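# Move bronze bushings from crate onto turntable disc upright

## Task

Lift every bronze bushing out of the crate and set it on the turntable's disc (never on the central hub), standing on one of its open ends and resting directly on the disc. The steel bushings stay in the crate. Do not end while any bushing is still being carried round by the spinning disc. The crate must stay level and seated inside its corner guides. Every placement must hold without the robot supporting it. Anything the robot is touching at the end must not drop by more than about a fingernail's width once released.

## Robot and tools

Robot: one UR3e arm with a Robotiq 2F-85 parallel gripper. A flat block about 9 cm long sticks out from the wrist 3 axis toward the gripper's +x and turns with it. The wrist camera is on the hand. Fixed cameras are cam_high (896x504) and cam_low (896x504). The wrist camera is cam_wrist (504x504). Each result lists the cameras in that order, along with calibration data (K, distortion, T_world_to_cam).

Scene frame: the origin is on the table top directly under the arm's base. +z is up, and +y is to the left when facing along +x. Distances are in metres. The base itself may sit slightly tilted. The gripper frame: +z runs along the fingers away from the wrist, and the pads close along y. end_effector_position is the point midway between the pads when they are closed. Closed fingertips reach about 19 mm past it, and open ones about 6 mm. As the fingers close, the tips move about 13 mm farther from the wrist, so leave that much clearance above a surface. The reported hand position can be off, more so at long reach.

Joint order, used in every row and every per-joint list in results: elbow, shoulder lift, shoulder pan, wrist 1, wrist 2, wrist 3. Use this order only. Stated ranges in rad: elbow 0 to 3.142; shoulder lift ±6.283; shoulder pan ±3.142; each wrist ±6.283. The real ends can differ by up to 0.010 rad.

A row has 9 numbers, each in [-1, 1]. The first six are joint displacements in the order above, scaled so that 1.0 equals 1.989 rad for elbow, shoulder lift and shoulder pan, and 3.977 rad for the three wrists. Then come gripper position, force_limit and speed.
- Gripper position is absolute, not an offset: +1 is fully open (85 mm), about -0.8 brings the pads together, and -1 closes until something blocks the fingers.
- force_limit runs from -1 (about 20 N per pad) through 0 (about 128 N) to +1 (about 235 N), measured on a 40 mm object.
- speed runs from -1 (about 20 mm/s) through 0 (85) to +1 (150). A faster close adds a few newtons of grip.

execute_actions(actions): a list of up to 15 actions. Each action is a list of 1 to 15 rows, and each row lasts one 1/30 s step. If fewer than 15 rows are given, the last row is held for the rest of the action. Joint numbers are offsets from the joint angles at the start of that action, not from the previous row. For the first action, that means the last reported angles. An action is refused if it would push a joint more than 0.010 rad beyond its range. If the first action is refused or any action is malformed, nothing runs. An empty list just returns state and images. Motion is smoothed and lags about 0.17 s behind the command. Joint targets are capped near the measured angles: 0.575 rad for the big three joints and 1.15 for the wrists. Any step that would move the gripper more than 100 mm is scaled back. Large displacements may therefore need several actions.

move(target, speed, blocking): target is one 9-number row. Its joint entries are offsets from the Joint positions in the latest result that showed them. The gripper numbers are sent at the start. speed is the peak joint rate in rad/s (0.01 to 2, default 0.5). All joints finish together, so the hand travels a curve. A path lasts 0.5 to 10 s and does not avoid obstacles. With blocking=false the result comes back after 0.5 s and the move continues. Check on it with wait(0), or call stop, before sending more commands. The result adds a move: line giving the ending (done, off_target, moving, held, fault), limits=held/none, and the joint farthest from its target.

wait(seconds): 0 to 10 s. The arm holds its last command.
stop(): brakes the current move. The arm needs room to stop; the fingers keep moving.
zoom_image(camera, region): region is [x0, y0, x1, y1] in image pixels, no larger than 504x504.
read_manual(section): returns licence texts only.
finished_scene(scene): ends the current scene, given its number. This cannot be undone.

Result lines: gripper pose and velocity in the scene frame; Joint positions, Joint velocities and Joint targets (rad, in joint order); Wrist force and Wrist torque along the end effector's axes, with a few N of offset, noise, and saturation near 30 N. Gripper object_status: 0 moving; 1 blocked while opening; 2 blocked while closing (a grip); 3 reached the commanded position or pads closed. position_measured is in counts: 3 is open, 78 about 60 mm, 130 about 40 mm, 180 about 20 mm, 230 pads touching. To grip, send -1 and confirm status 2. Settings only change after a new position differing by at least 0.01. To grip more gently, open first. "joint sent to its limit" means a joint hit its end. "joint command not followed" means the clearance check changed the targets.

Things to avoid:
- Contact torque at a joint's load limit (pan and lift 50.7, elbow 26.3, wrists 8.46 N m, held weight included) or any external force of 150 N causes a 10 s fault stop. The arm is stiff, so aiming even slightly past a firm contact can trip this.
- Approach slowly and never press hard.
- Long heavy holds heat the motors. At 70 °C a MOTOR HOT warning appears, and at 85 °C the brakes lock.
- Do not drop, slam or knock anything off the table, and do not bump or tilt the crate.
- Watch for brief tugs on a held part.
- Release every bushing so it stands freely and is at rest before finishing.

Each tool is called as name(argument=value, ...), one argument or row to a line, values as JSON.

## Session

execute_actions(
  actions=[],
)

Scene clock: 0.00 s.
end_effector_position=(+0.3532, +0.1492, +0.2209) position_measured=3 object_status=3 end_effector_quat_wxyz=(-0.024, -0.053, +0.998, -0.037) end_effector_velocity=(-0.000, -0.000, +0.000) end_effector_angular_velocity=(-0.000, -0.000, +0.000)
Joint names: [elbow, shoulder lift, shoulder pan, wrist 1, wrist 2, wrist 3]
Joint positions: [ 1.552 -2.074  0.275 -1.517 -1.625 -0.021]
Joint velocities: [ 0. -0.  0.  0. -0.  0.]
Motor temperatures (°C, as the motors report them): [38 32 32 43 43 38]
Wrist force (N, on the end effector, along its own x y z axes, offset not removed): no reading
Wrist torque (N m, same axes, about the end effector's origin, offset not removed): no reading
Joint targets: [1.552 -2.074 0.275 -1.517 -1.625 -0.021]
camera_calibration (this result's frames):
cam_wrist: T_world_to_cam=[[-0.12578, 0.989479, -0.0714887, -0.0894991], [0.972824, 0.137142, 0.186564, -0.370938], [0.194405, -0.0460799, -0.979838, 0.30377], [0, 0, 0, 1]] pos_world=[0.290545, 0.153426, 0.360451]

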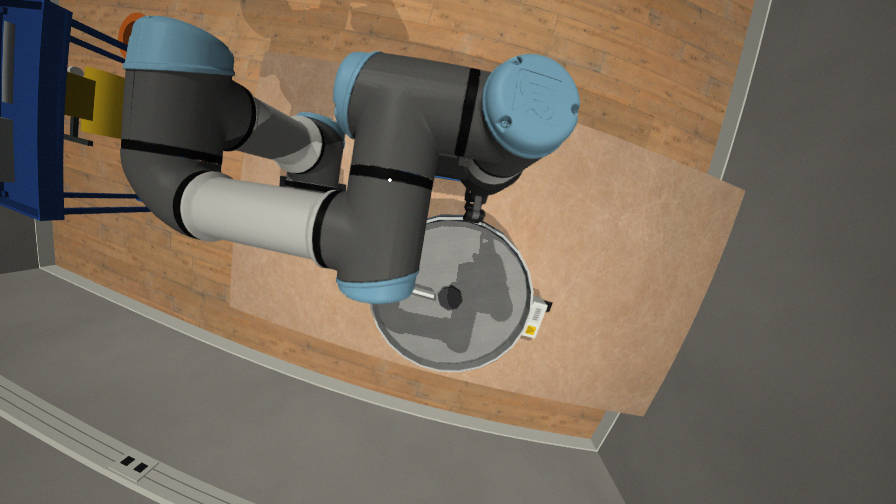

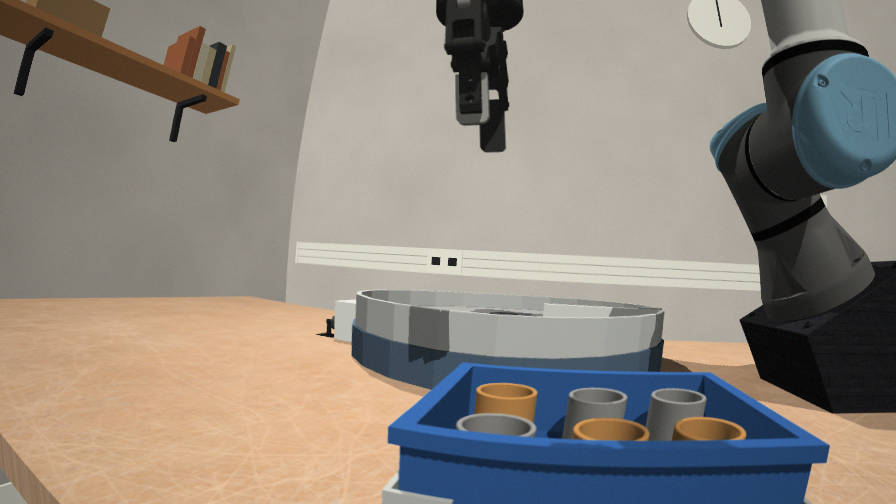

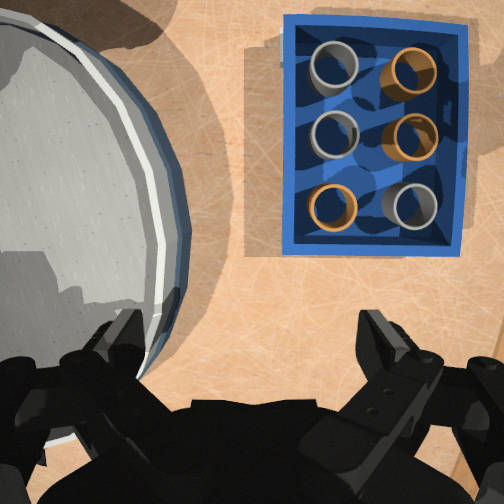

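move(
  target=[0.359,-0.031,0.1845,-0.171,-0.027,0.883,0.08,-0.5,0],
  speed=1.2,
)

Scene clock: 7.20 s.
end_effector_position=(+0.2533, +0.2054, +0.1202) position_measured=119 object_status=3 end_effector_quat_wxyz=(-0.001, +1.000, +0.028, +0.000) end_effector_velocity=(-0.000, -0.000, -0.000) end_effector_angular_velocity=(-0.001, +0.001, -0.003)
Joint names: [elbow, shoulder lift, shoulder pan, wrist 1, wrist 2, wrist 3]
Joint positions: [ 2.266 -2.136  0.641 -2.198 -1.732  3.491]
Joint velocities: [ 0.002 -0.    -0.001 -0.001  0.     0.003]
Motor temperatures (°C, as the motors report them): [38 32 32 43 43 38]
Wrist force (N, on the end effector, along its own x y z axes, offset not removed): [-0.2 1.2 0.8]
Wrist torque (N m, same axes, about the end effector's origin, offset not removed): [0.14 0.00 0.01]
Joint targets: [2.266 -2.136 0.641 -2.198 -1.732 3.491]
move: done; limits=none; farthest joint: the shoulder pan, 0.000 radians from its target (0.367 radians at the start)
camera_calibration (this result's frames):
cam_wrist: T_world_to_cam=[[0.0742981, -0.997231, -0.00303647, 0.184272], [-0.96844, -0.0728788, 0.238353, 0.265999], [-0.237914, -0.0147685, -0.971174, 0.329138], [0, 0, 0, 1]] pos_world=[0.322219, 0.208009, 0.256808]

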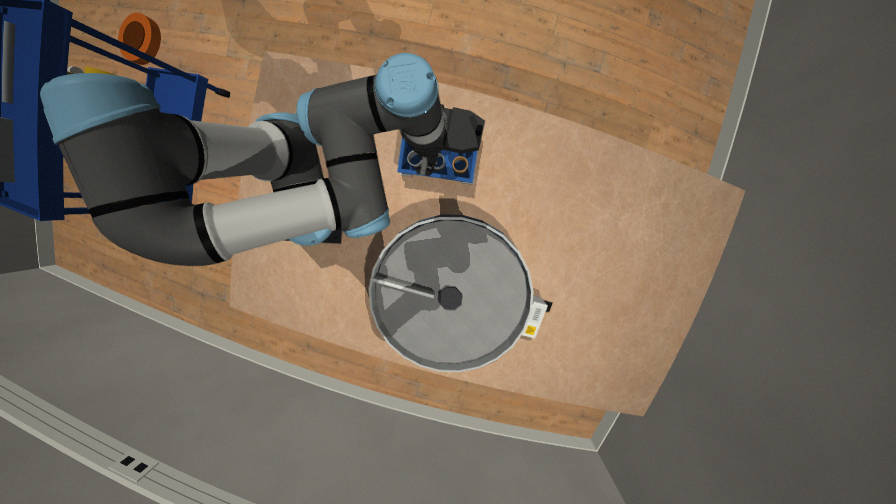

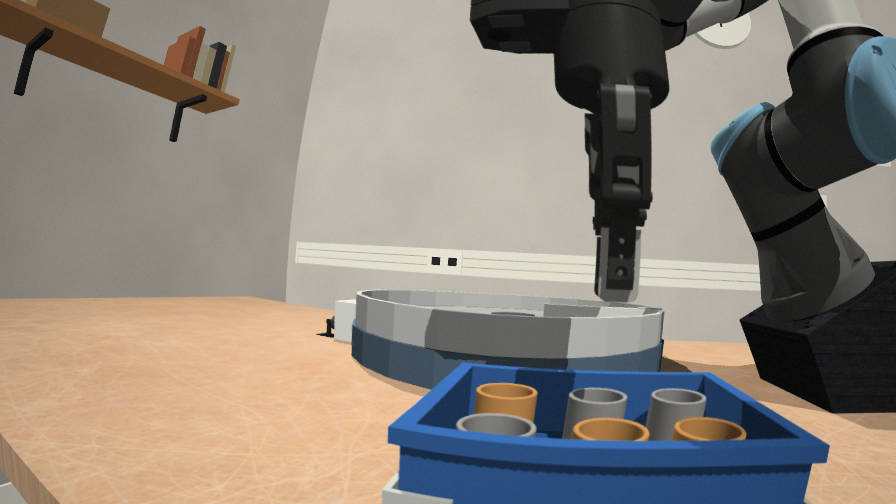

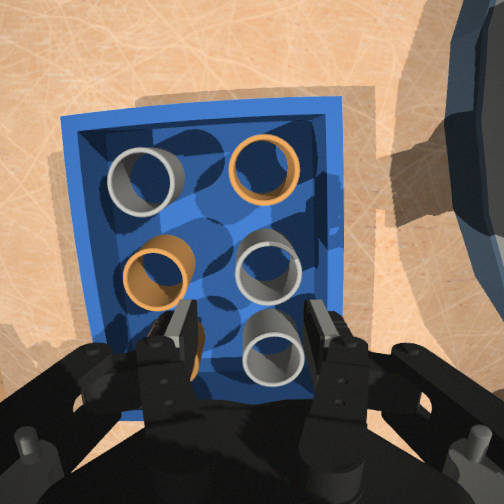

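move(
  target=[-0.156,0.042,-0.048,0.0545,0.011,-0.015,0.12,-0.5,0],
  speed=0.8,
)

move(
  target=[0.1135,0.0965,-0.0194,-0.106,0.005,0,0.12,-0.5,0],
  speed=0.4,
)

Scene clock: 27.53 s.
end_effector_position=(+0.3120, +0.2049, +0.1547) position_measured=114 object_status=3 end_effector_quat_wxyz=(+0.001, +1.000, +0.016, -0.000) end_effector_velocity=(+0.001, -0.000, +0.000) end_effector_angular_velocity=(-0.001, -0.000, -0.001)
Joint names: [elbow, shoulder lift, shoulder pan, wrist 1, wrist 2, wrist 3]
Joint positions: [ 1.956 -2.052  0.546 -1.981 -1.689  3.431]
Joint velocities: [-0.002  0.    -0.002  0.001  0.    -0.   ]
Motor temperatures (°C, as the motors report them): [38 32 32 43 43 38]
Wrist force (N, on the end effector, along its own x y z axes, offset not removed): [0.7 0.8 0.2]
Wrist torque (N m, same axes, about the end effector's origin, offset not removed): [0.08 -0.16 0.02]
Joint targets: [1.956 -2.052 0.546 -1.981 -1.689 3.431]
move: done; limits=none; farthest joint: the shoulder pan, 0.000 radians from its target (0.096 radians at the start)
camera_calibration (this result's frames):
cam_wrist: T_world_to_cam=[[0.0497638, -0.998761, -0.000427911, 0.187078], [-0.969707, -0.0484187, 0.239423, 0.309767], [-0.239147, -0.0114997, -0.970915, 0.376348], [0, 0, 0, 1]] pos_world=[0.381076, 0.206173, 0.291317]

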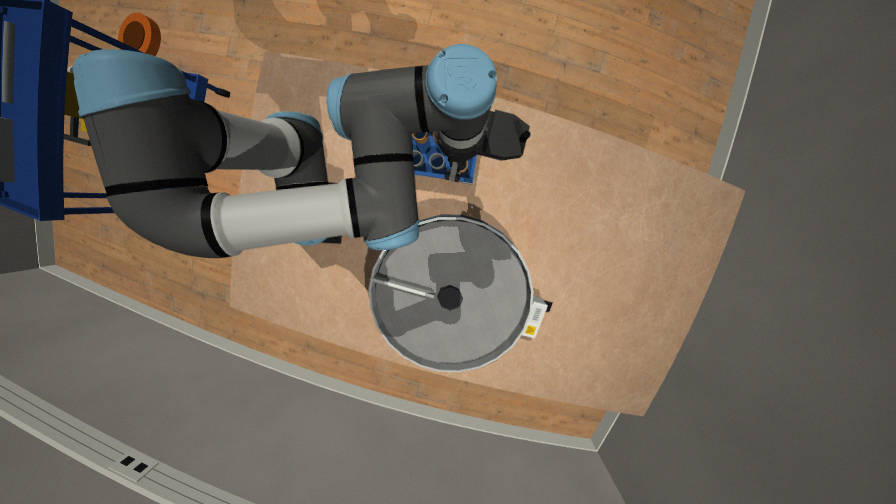

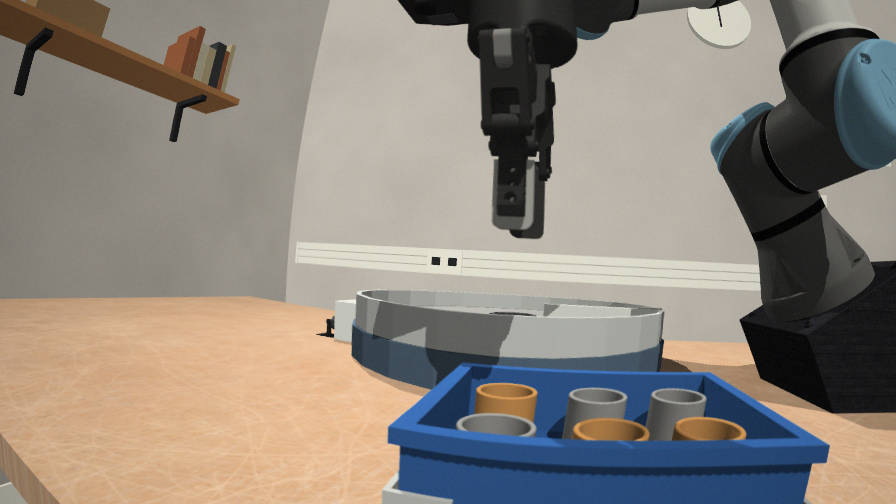

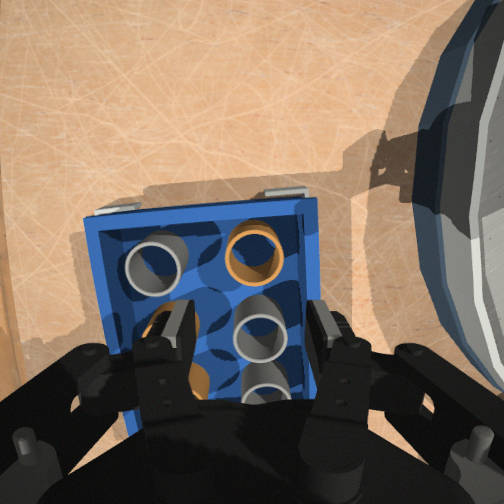

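Scene clock: 29.23 s.
end_effector_position=(+0.3109, +0.2061, +0.0747) position_measured=114 object_status=3 end_effector_quat_wxyz=(+0.000, +1.000, -0.001, -0.000) end_effector_velocity=(-0.000, +0.000, -0.000) end_effector_angular_velocity=(+0.000, +0.000, +0.001)
Joint names: [elbow, shoulder lift, shoulder pan, wrist 1, wrist 2, wrist 3]
Joint positions: [ 2.181 -1.86   0.507 -2.402 -1.669  3.431]
Joint velocities: [ 0.001  0.001  0.001 -0.002  0.     0.   ]
Motor temperatures (°C, as the motors report them): [38 32 32 43 43 38]
Wrist force (N, on the end effector, along its own x y z axes, offset not removed): [1.0 1.3 0.1]
Wrist torque (N m, same axes, about the end effector's origin, offset not removed): [0.16 -0.20 -0.01]
Joint targets: [2.181 -1.860 0.507 -2.402 -1.669 3.431]
move: done; limits=none; farthest joint: the shoulder pan, 0.000 radians from its target (0.039 radians at the start)
camera_calibration (this result's frames):
cam_wrist: T_world_to_cam=[[0.0158839, -0.999873, -0.00156457, 0.199178], [-0.9708, -0.0157966, 0.239371, 0.321561], [-0.239365, -0.00228326, -0.970927, 0.296568], [0, 0, 0, 1]] pos_world=[0.379996, 0.204909, 0.211285]

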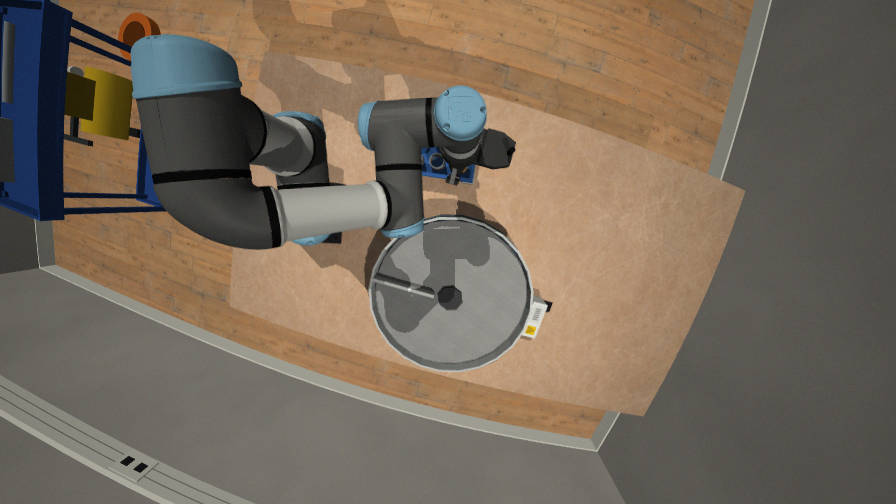

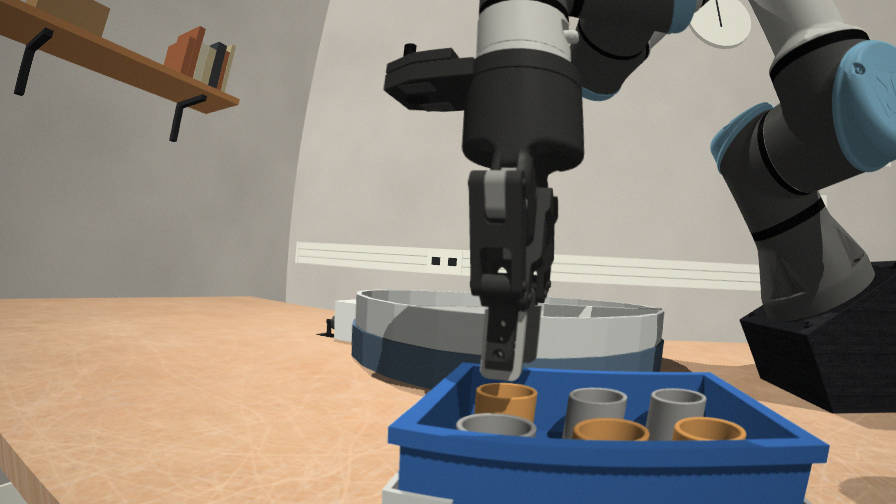

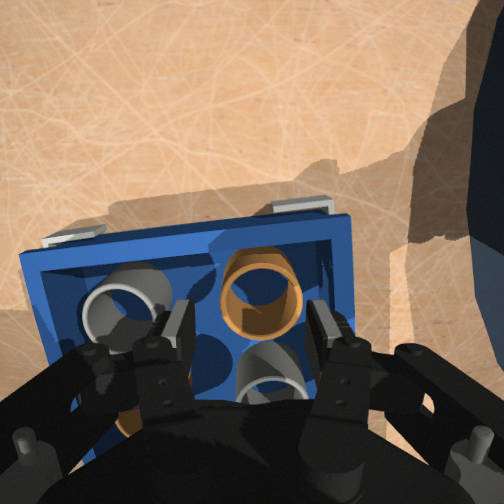

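execute_actions(
  actions=[
    [[0.004,-0.001,-0.008,-0.001,0,0,0.08,-0.5,0]],
    [[0.008,0.019,-0.003,-0.0135,0.001,0,0.08,-0.5,0]],
    [[0,0,0,0,0,0,0.08,-0.5,0]],
  ],
)

Scene clock: 42.53 s.
end_effector_position=(+0.3126, +0.2013, +0.0625) position_measured=119 object_status=3 end_effector_quat_wxyz=(+0.004, +1.000, -0.010, -0.001) end_effector_velocity=(+0.000, +0.000, +0.000) end_effector_angular_velocity=(+0.000, -0.000, +0.000)
Joint names: [elbow, shoulder lift, shoulder pan, wrist 1, wrist 2, wrist 3]
Joint positions: [ 2.205 -1.825  0.486 -2.459 -1.665  3.431]
Joint velocities: [-0.001 -0.001  0.     0.001 -0.    -0.   ]
Motor temperatures (°C, as the motors report them): [38 32 32 43 43 38]
Wrist force (N, on the end effector, along its own x y z axes, offset not removed): [-0.1 1.0 0.1]
Wrist torque (N m, same axes, about the end effector's origin, offset not removed): [0.13 0.01 0.02]
Joint targets: [2.205 -1.825 0.486 -2.459 -1.665 3.431]
camera_calibration (this result's frames):
cam_wrist: T_world_to_cam=[[-0.00270926, -0.999979, 0.00582648, 0.199654], [-0.97046, 0.00403482, 0.241228, 0.32181], [-0.241246, -0.00500082, -0.970451, 0.286241], [0, 0, 0, 1]] pos_world=[0.381899, 0.199783, 0.19899]

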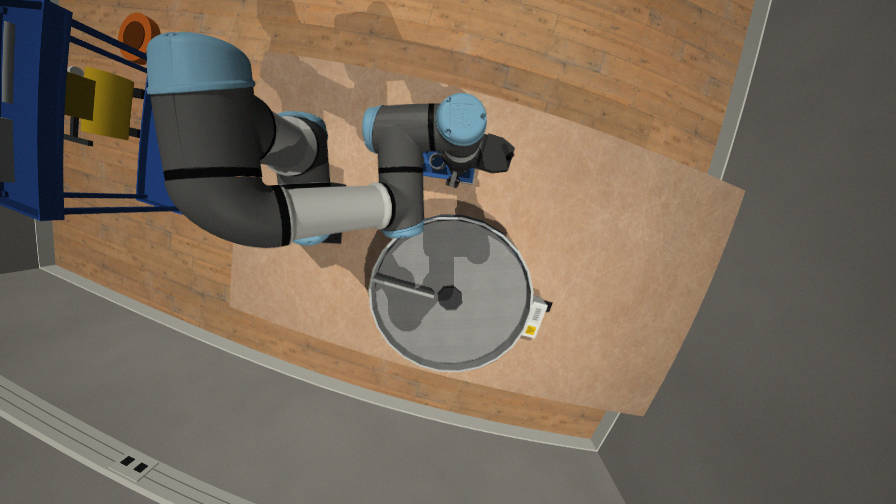

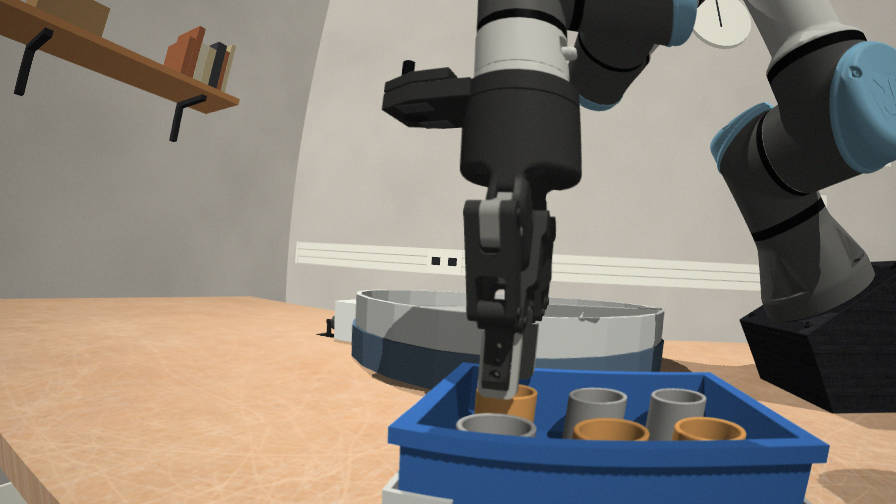

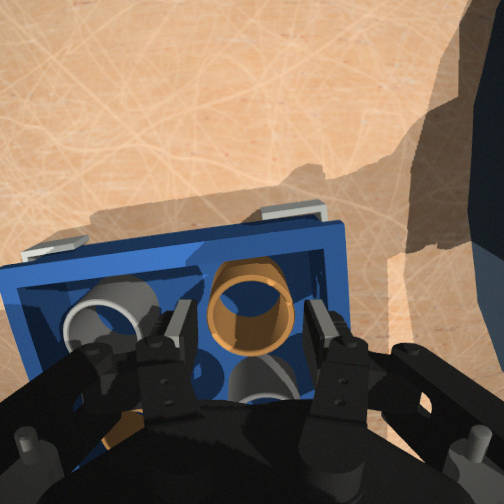

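execute_actions(
  actions=[
    [[0.009,0.014,-0.002,-0.0115,0.001,0,0.08,-0.5,0]],
    [[0.009,0.014,-0.002,-0.0115,0.001,0,0.08,-0.5,0]],
    [[0,0,0,0,0,0,0.08,-0.5,0]],
  ],
)

Scene clock: 56.90 s.
end_effector_position=(+0.3154, +0.2021, +0.0591) position_measured=118 object_status=3 end_effector_quat_wxyz=(+0.002, +1.000, -0.012, +0.005) end_effector_velocity=(-0.000, -0.000, -0.000) end_effector_angular_velocity=(-0.001, +0.000, -0.000)
Joint names: [elbow, shoulder lift, shoulder pan, wrist 1, wrist 2, wrist 3]
Joint positions: [ 2.214 -1.808  0.485 -2.498 -1.664  3.431]
Joint velocities: [ 0.001 -0.    -0.    -0.    -0.     0.   ]
Motor temperatures (°C, as the motors report them): [38 32 32 43 43 38]
Wrist force (N, on the end effector, along its own x y z axes, offset not removed): [-6.1 1.6 -24.2]
Wrist torque (N m, same axes, about the end effector's origin, offset not removed): [-0.65 -0.18 0.25]
Joint targets: [2.214 -1.808 0.485 -2.498 -1.664 3.431]
FORCE FAULT: contact force on the arm reached its limit, and the arm stopped for 10 seconds. The contact can be on any part of the arm, not only on its tool. That time counts as 19 of the actions that you can send in this scene. The arm's remaining commands of this call were not run. The arm holds still and accepts commands again. Move the arm away from the contact; if what it grips holds it there, let go first. Pushing or pulling that hard again can fault the arm again.
camera_calibration (this result's frames):
cam_wrist: T_world_to_cam=[[-0.0051885, -0.999983, 0.00251716, 0.201478], [-0.973267, 0.00562785, 0.229609, 0.326594], [-0.22962, -0.00125854, -0.97328, 0.279315], [0, 0, 0, 1]] pos_world=[0.383044, 0.199988, 0.196355]

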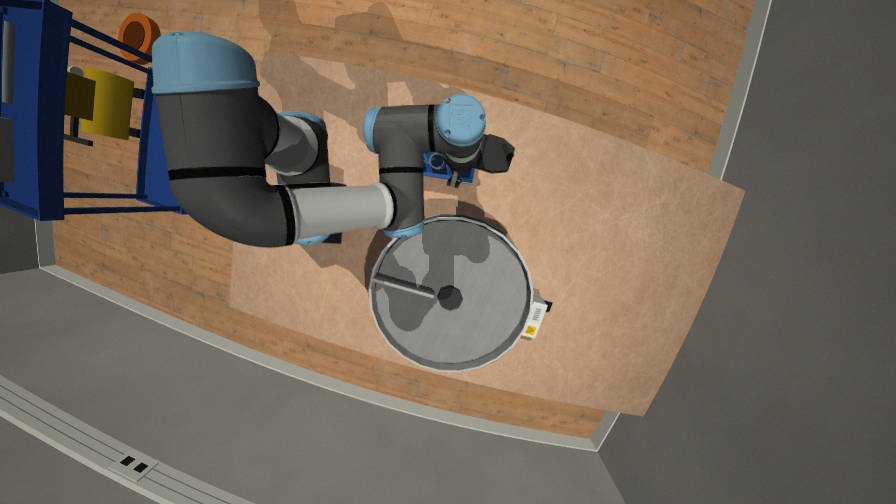

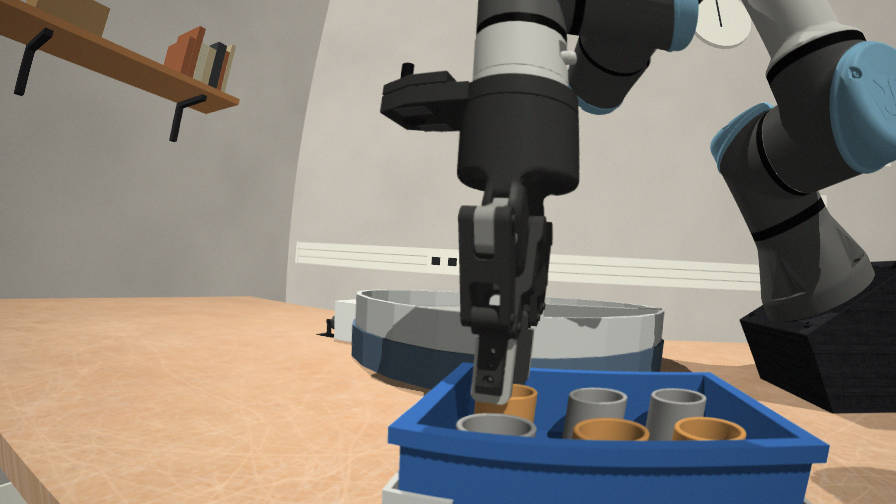

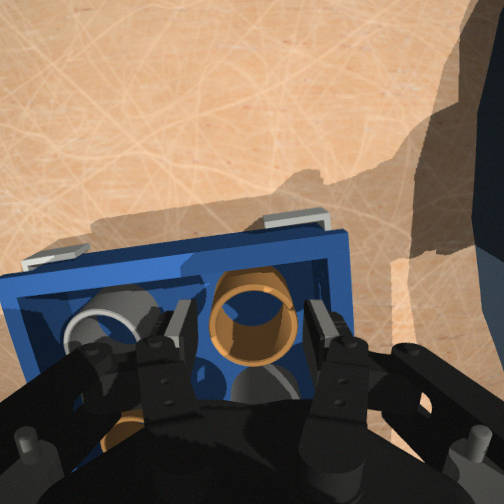

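execute_actions(
  actions=[
    [[-0.012,-0.026,0.006,0.024,0,0,0.08,-0.5,0]],
    [[0,0,0,0,0,0,-0.44,-0.5,0]],
    [[-0.012,0.008,0.02,0.002,0,0,-0.44,-0.5,0]],
    [[0,0,0,0,0,0,-0.44,-0.5,0]],
  ],
)

Scene clock: 72.73 s.
end_effector_position=(+0.3064, +0.2159, +0.0752) position_measured=185 object_status=3 end_effector_quat_wxyz=(-0.008, +1.000, +0.011, -0.006) end_effector_velocity=(-0.000, -0.000, -0.000) end_effector_angular_velocity=(-0.001, +0.001, -0.000)
Joint names: [elbow, shoulder lift, shoulder pan, wrist 1, wrist 2, wrist 3]
Joint positions: [ 2.167 -1.844  0.536 -2.395 -1.664  3.431]
Joint velocities: [ 0.     0.    -0.001  0.    -0.    -0.   ]
Motor temperatures (°C, as the motors report them): [38 32 32 43 43 38]
Wrist force (N, on the end effector, along its own x y z axes, offset not removed): [1.2 1.2 0.1]
Wrist torque (N m, same axes, about the end effector's origin, offset not removed): [0.11 -0.21 0.02]
Joint targets: [2.167 -1.844 0.536 -2.396 -1.664 3.431]
camera_calibration (this result's frames):
cam_wrist: T_world_to_cam=[[0.0409114, -0.99901, -0.0174909, 0.202367], [-0.967209, -0.0439886, 0.250142, 0.321438], [-0.250664, 0.00668374, -0.968051, 0.297265], [0, 0, 0, 1]] pos_world=[0.377132, 0.21432, 0.210902]

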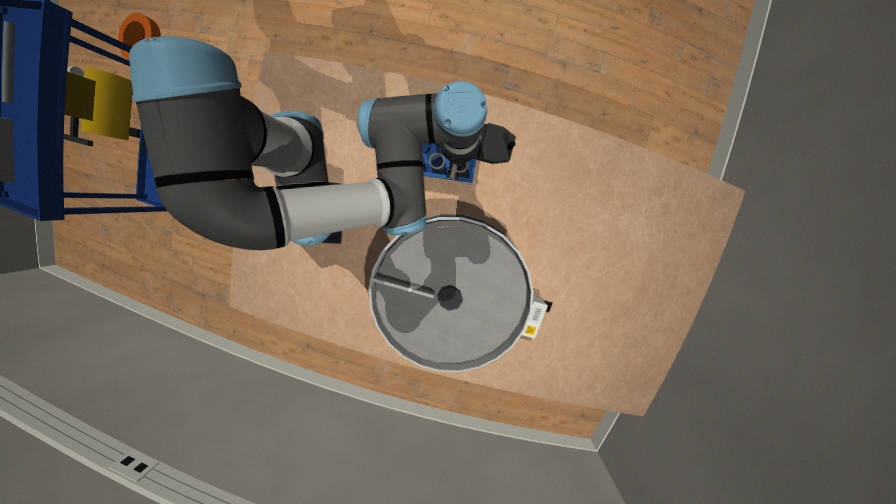

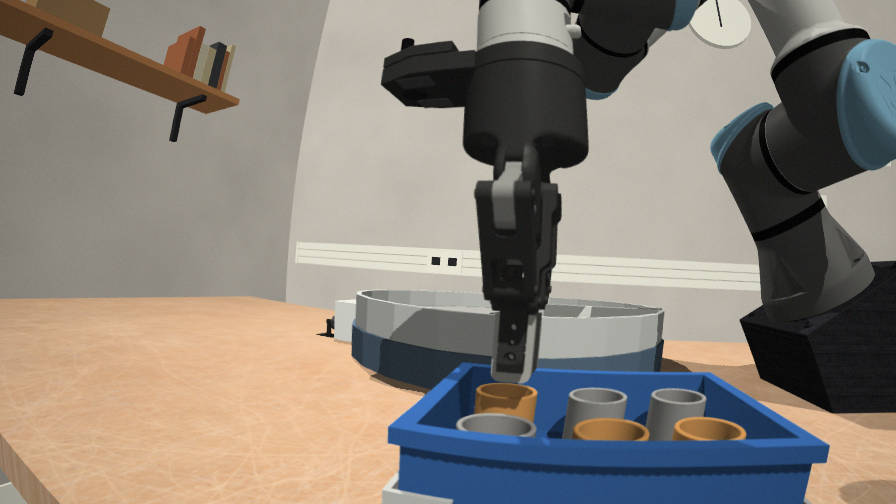

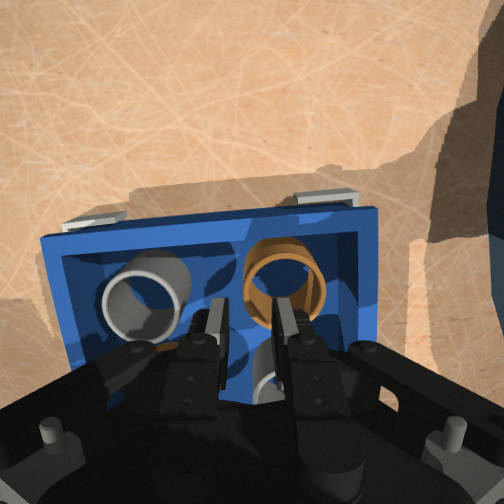

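execute_actions(
  actions=[
    [[-0.004,0.005,-0.003,-0.002,0,0,-0.44,-0.5,0]],
    [[0.007,0.018,-0.003,-0.0135,0.001,0,-0.44,-0.5,0]],
    [[0,0,0,0,0,0,-0.44,-0.5,0]],
  ],
)

Scene clock: 77.40 s.
end_effector_position=(+0.3127, +0.2159, +0.0650) position_measured=185 object_status=3 end_effector_quat_wxyz=(-0.008, +1.000, +0.006, -0.002) end_effector_velocity=(-0.000, -0.000, -0.000) end_effector_angular_velocity=(-0.000, +0.001, +0.000)
Joint names: [elbow, shoulder lift, shoulder pan, wrist 1, wrist 2, wrist 3]
Joint positions: [ 2.173 -1.798  0.524 -2.456 -1.66   3.431]
Joint velocities: [ 0.    -0.     0.     0.001  0.    -0.   ]
Motor temperatures (°C, as the motors report them): [38 32 32 43 43 38]
Wrist force (N, on the end effector, along its own x y z axes, offset not removed): [0.8 2.1 -0.5]
Wrist torque (N m, same axes, about the end effector's origin, offset not removed): [0.29 -0.15 0.01]
Joint targets: [2.173 -1.799 0.524 -2.456 -1.660 3.431]
camera_calibration (this result's frames):
cam_wrist: T_world_to_cam=[[0.0297638, -0.999394, -0.0180378, 0.205536], [-0.96978, -0.0332443, 0.241704, 0.329112], [-0.242157, 0.0102987, -0.970182, 0.285752], [0, 0, 0, 1]] pos_world=[0.382246, 0.21341, 0.201391]

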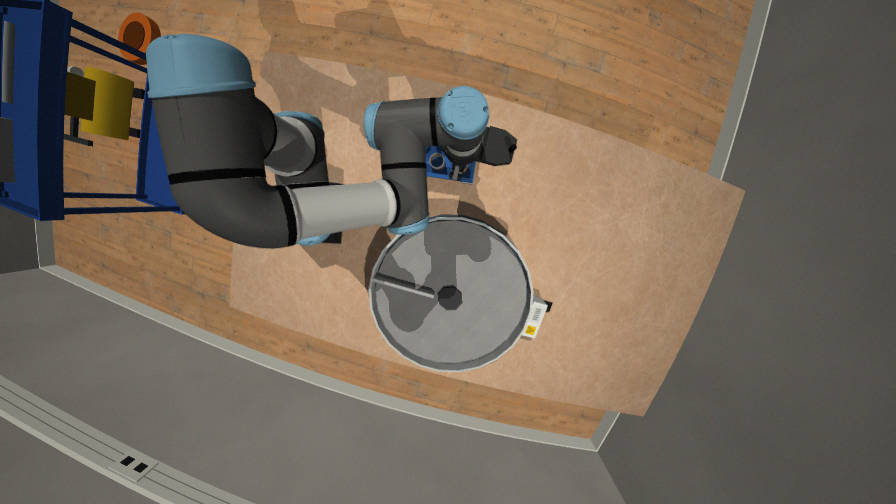

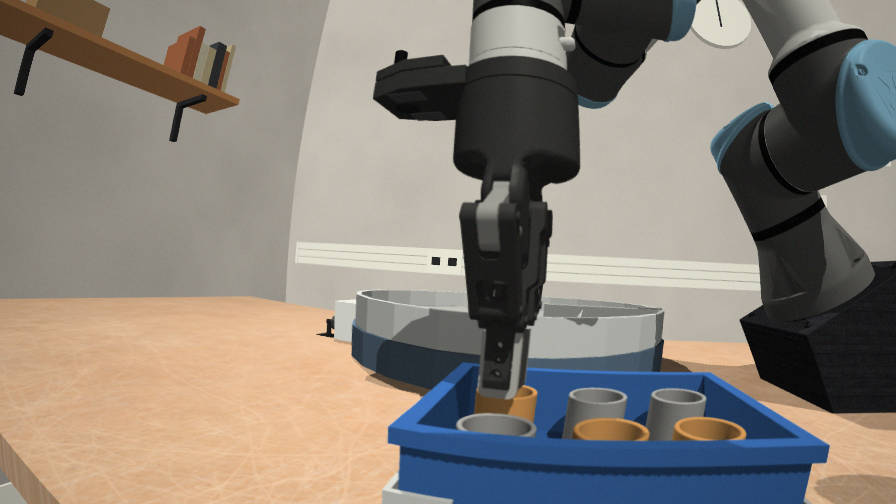

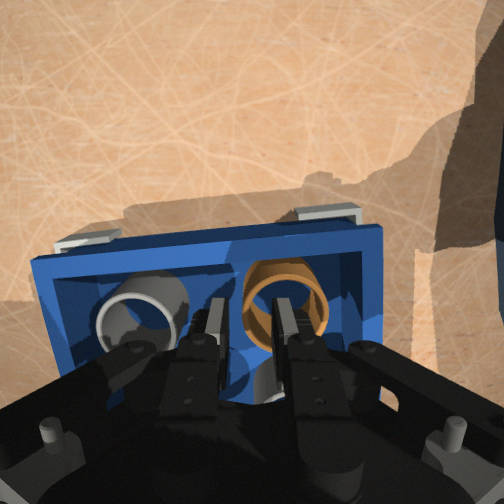

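execute_actions(
  actions=[
    [[0.012,0.015,-0.001,-0.0138,0,0,-0.44,-0.5,0]],
    [[0.012,0.015,-0.001,-0.0138,0,0,-0.44,-0.5,0]],
  ],
)

Scene clock: 81.37 s.
end_effector_position=(+0.3092, +0.2153, +0.0472) position_measured=185 object_status=3 end_effector_quat_wxyz=(-0.007, +1.000, +0.004, -0.000) end_effector_velocity=(+0.000, -0.000, -0.001) end_effector_angular_velocity=(-0.000, -0.001, -0.001)
Joint names: [elbow, shoulder lift, shoulder pan, wrist 1, wrist 2, wrist 3]
Joint positions: [ 2.22  -1.74   0.52  -2.565 -1.66   3.431]
Joint velocities: [ 0.003  0.003 -0.001 -0.007 -0.    -0.   ]
Motor temperatures (°C, as the motors report them): [38 32 32 43 43 38]
Wrist force (N, on the end effector, along its own x y z axes, offset not removed): [0.9 1.2 -0.3]
Wrist torque (N m, same axes, about the end effector's origin, offset not removed): [0.18 -0.17 0.01]
Joint targets: [2.220 -1.739 0.520 -2.565 -1.660 3.431]
camera_calibration (this result's frames):
cam_wrist: T_world_to_cam=[[0.0261559, -0.999518, -0.0167135, 0.205823], [-0.970496, -0.0293982, 0.239318, 0.329455], [-0.239694, 0.00996081, -0.970797, 0.266962], [0, 0, 0, 1]] pos_world=[0.378341, 0.21275, 0.183761]

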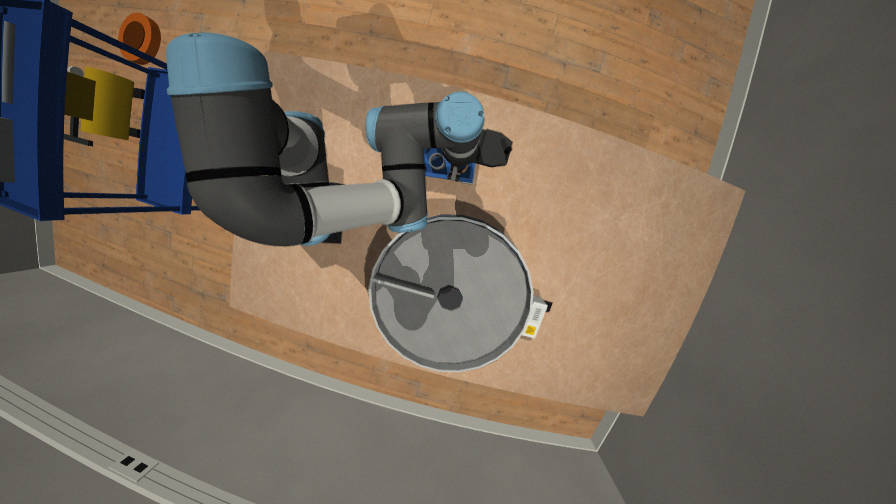

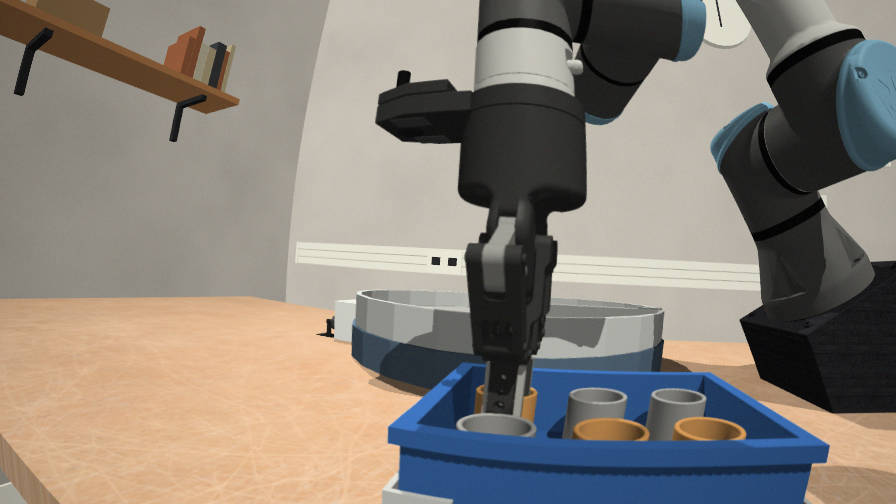

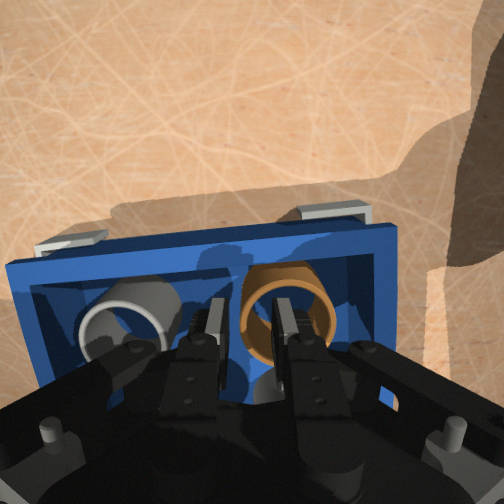

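In without contact. Close and lift.

execute_actions(
  actions=[
    [[0,0,0,0,0,0,-1,-0.3,0]],
    [[0,0,0,0,0,0,-1,-0.3,0]],
    [[-0.009,-0.018,0.002,0.0138,0,0,-1,-0.3,0]],
    [[-0.018,-0.04,0.005,0.03,0,0,-1,-0.3,0]],
    [[0,0,0,0,0,0,-1,-0.3,0]],
  ],
)

Scene clock: 86.73 s.
end_effector_position=(+0.3075, +0.2164, +0.0775) position_measured=218 object_status=2 end_effector_quat_wxyz=(-0.010, +1.000, +0.010, -0.003) end_effector_velocity=(-0.000, -0.000, -0.000) end_effector_angular_velocity=(-0.000, +0.001, +0.000)
Joint names: [elbow, shoulder lift, shoulder pan, wrist 1, wrist 2, wrist 3]
Joint positions: [ 2.167 -1.853  0.534 -2.393 -1.66   3.431]
Joint velocities: [ 0.001  0.    -0.    -0.    -0.     0.   ]
Motor temperatures (°C, as the motors report them): [38 32 32 43 43 38]
Wrist force (N, on the end effector, along its own x y z axes, offset not removed): [0.9 0.7 0.9]
Wrist torque (N m, same axes, about the end effector's origin, offset not removed): [0.11 -0.20 -0.01]
Joint targets: [2.167 -1.853 0.534 -2.393 -1.660 3.431]
camera_calibration (this result's frames):
cam_wrist: T_world_to_cam=[[0.0385282, -0.999012, -0.0221412, 0.203917], [-0.968674, -0.0427797, 0.244622, 0.322574], [-0.245327, 0.0120228, -0.969366, 0.297102], [0, 0, 0, 1]] pos_world=[0.3775, 0.213943, 0.213606]

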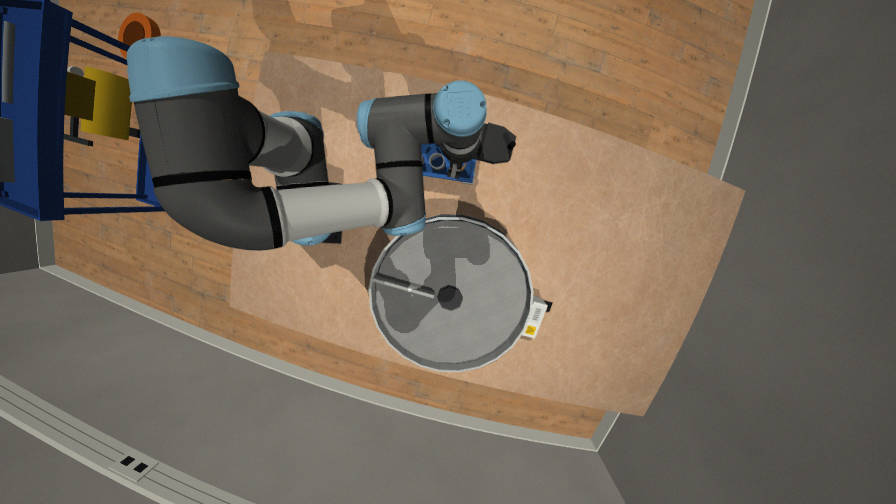

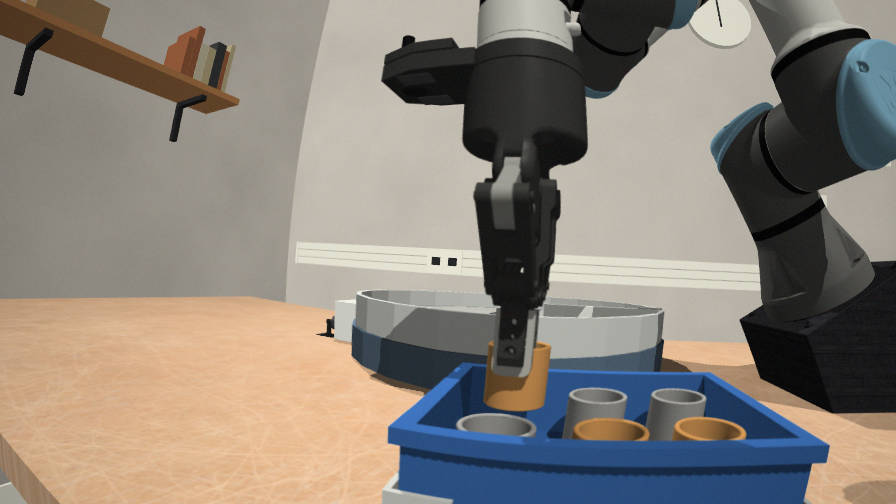

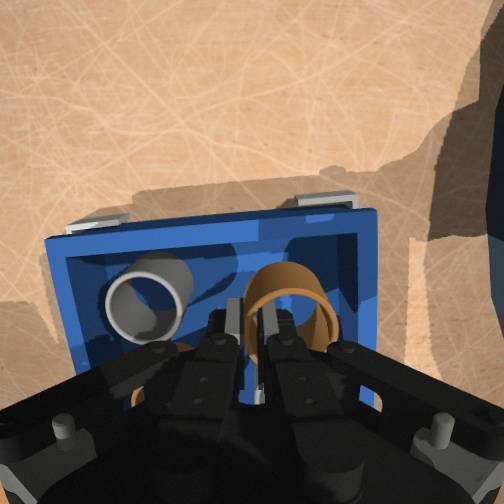

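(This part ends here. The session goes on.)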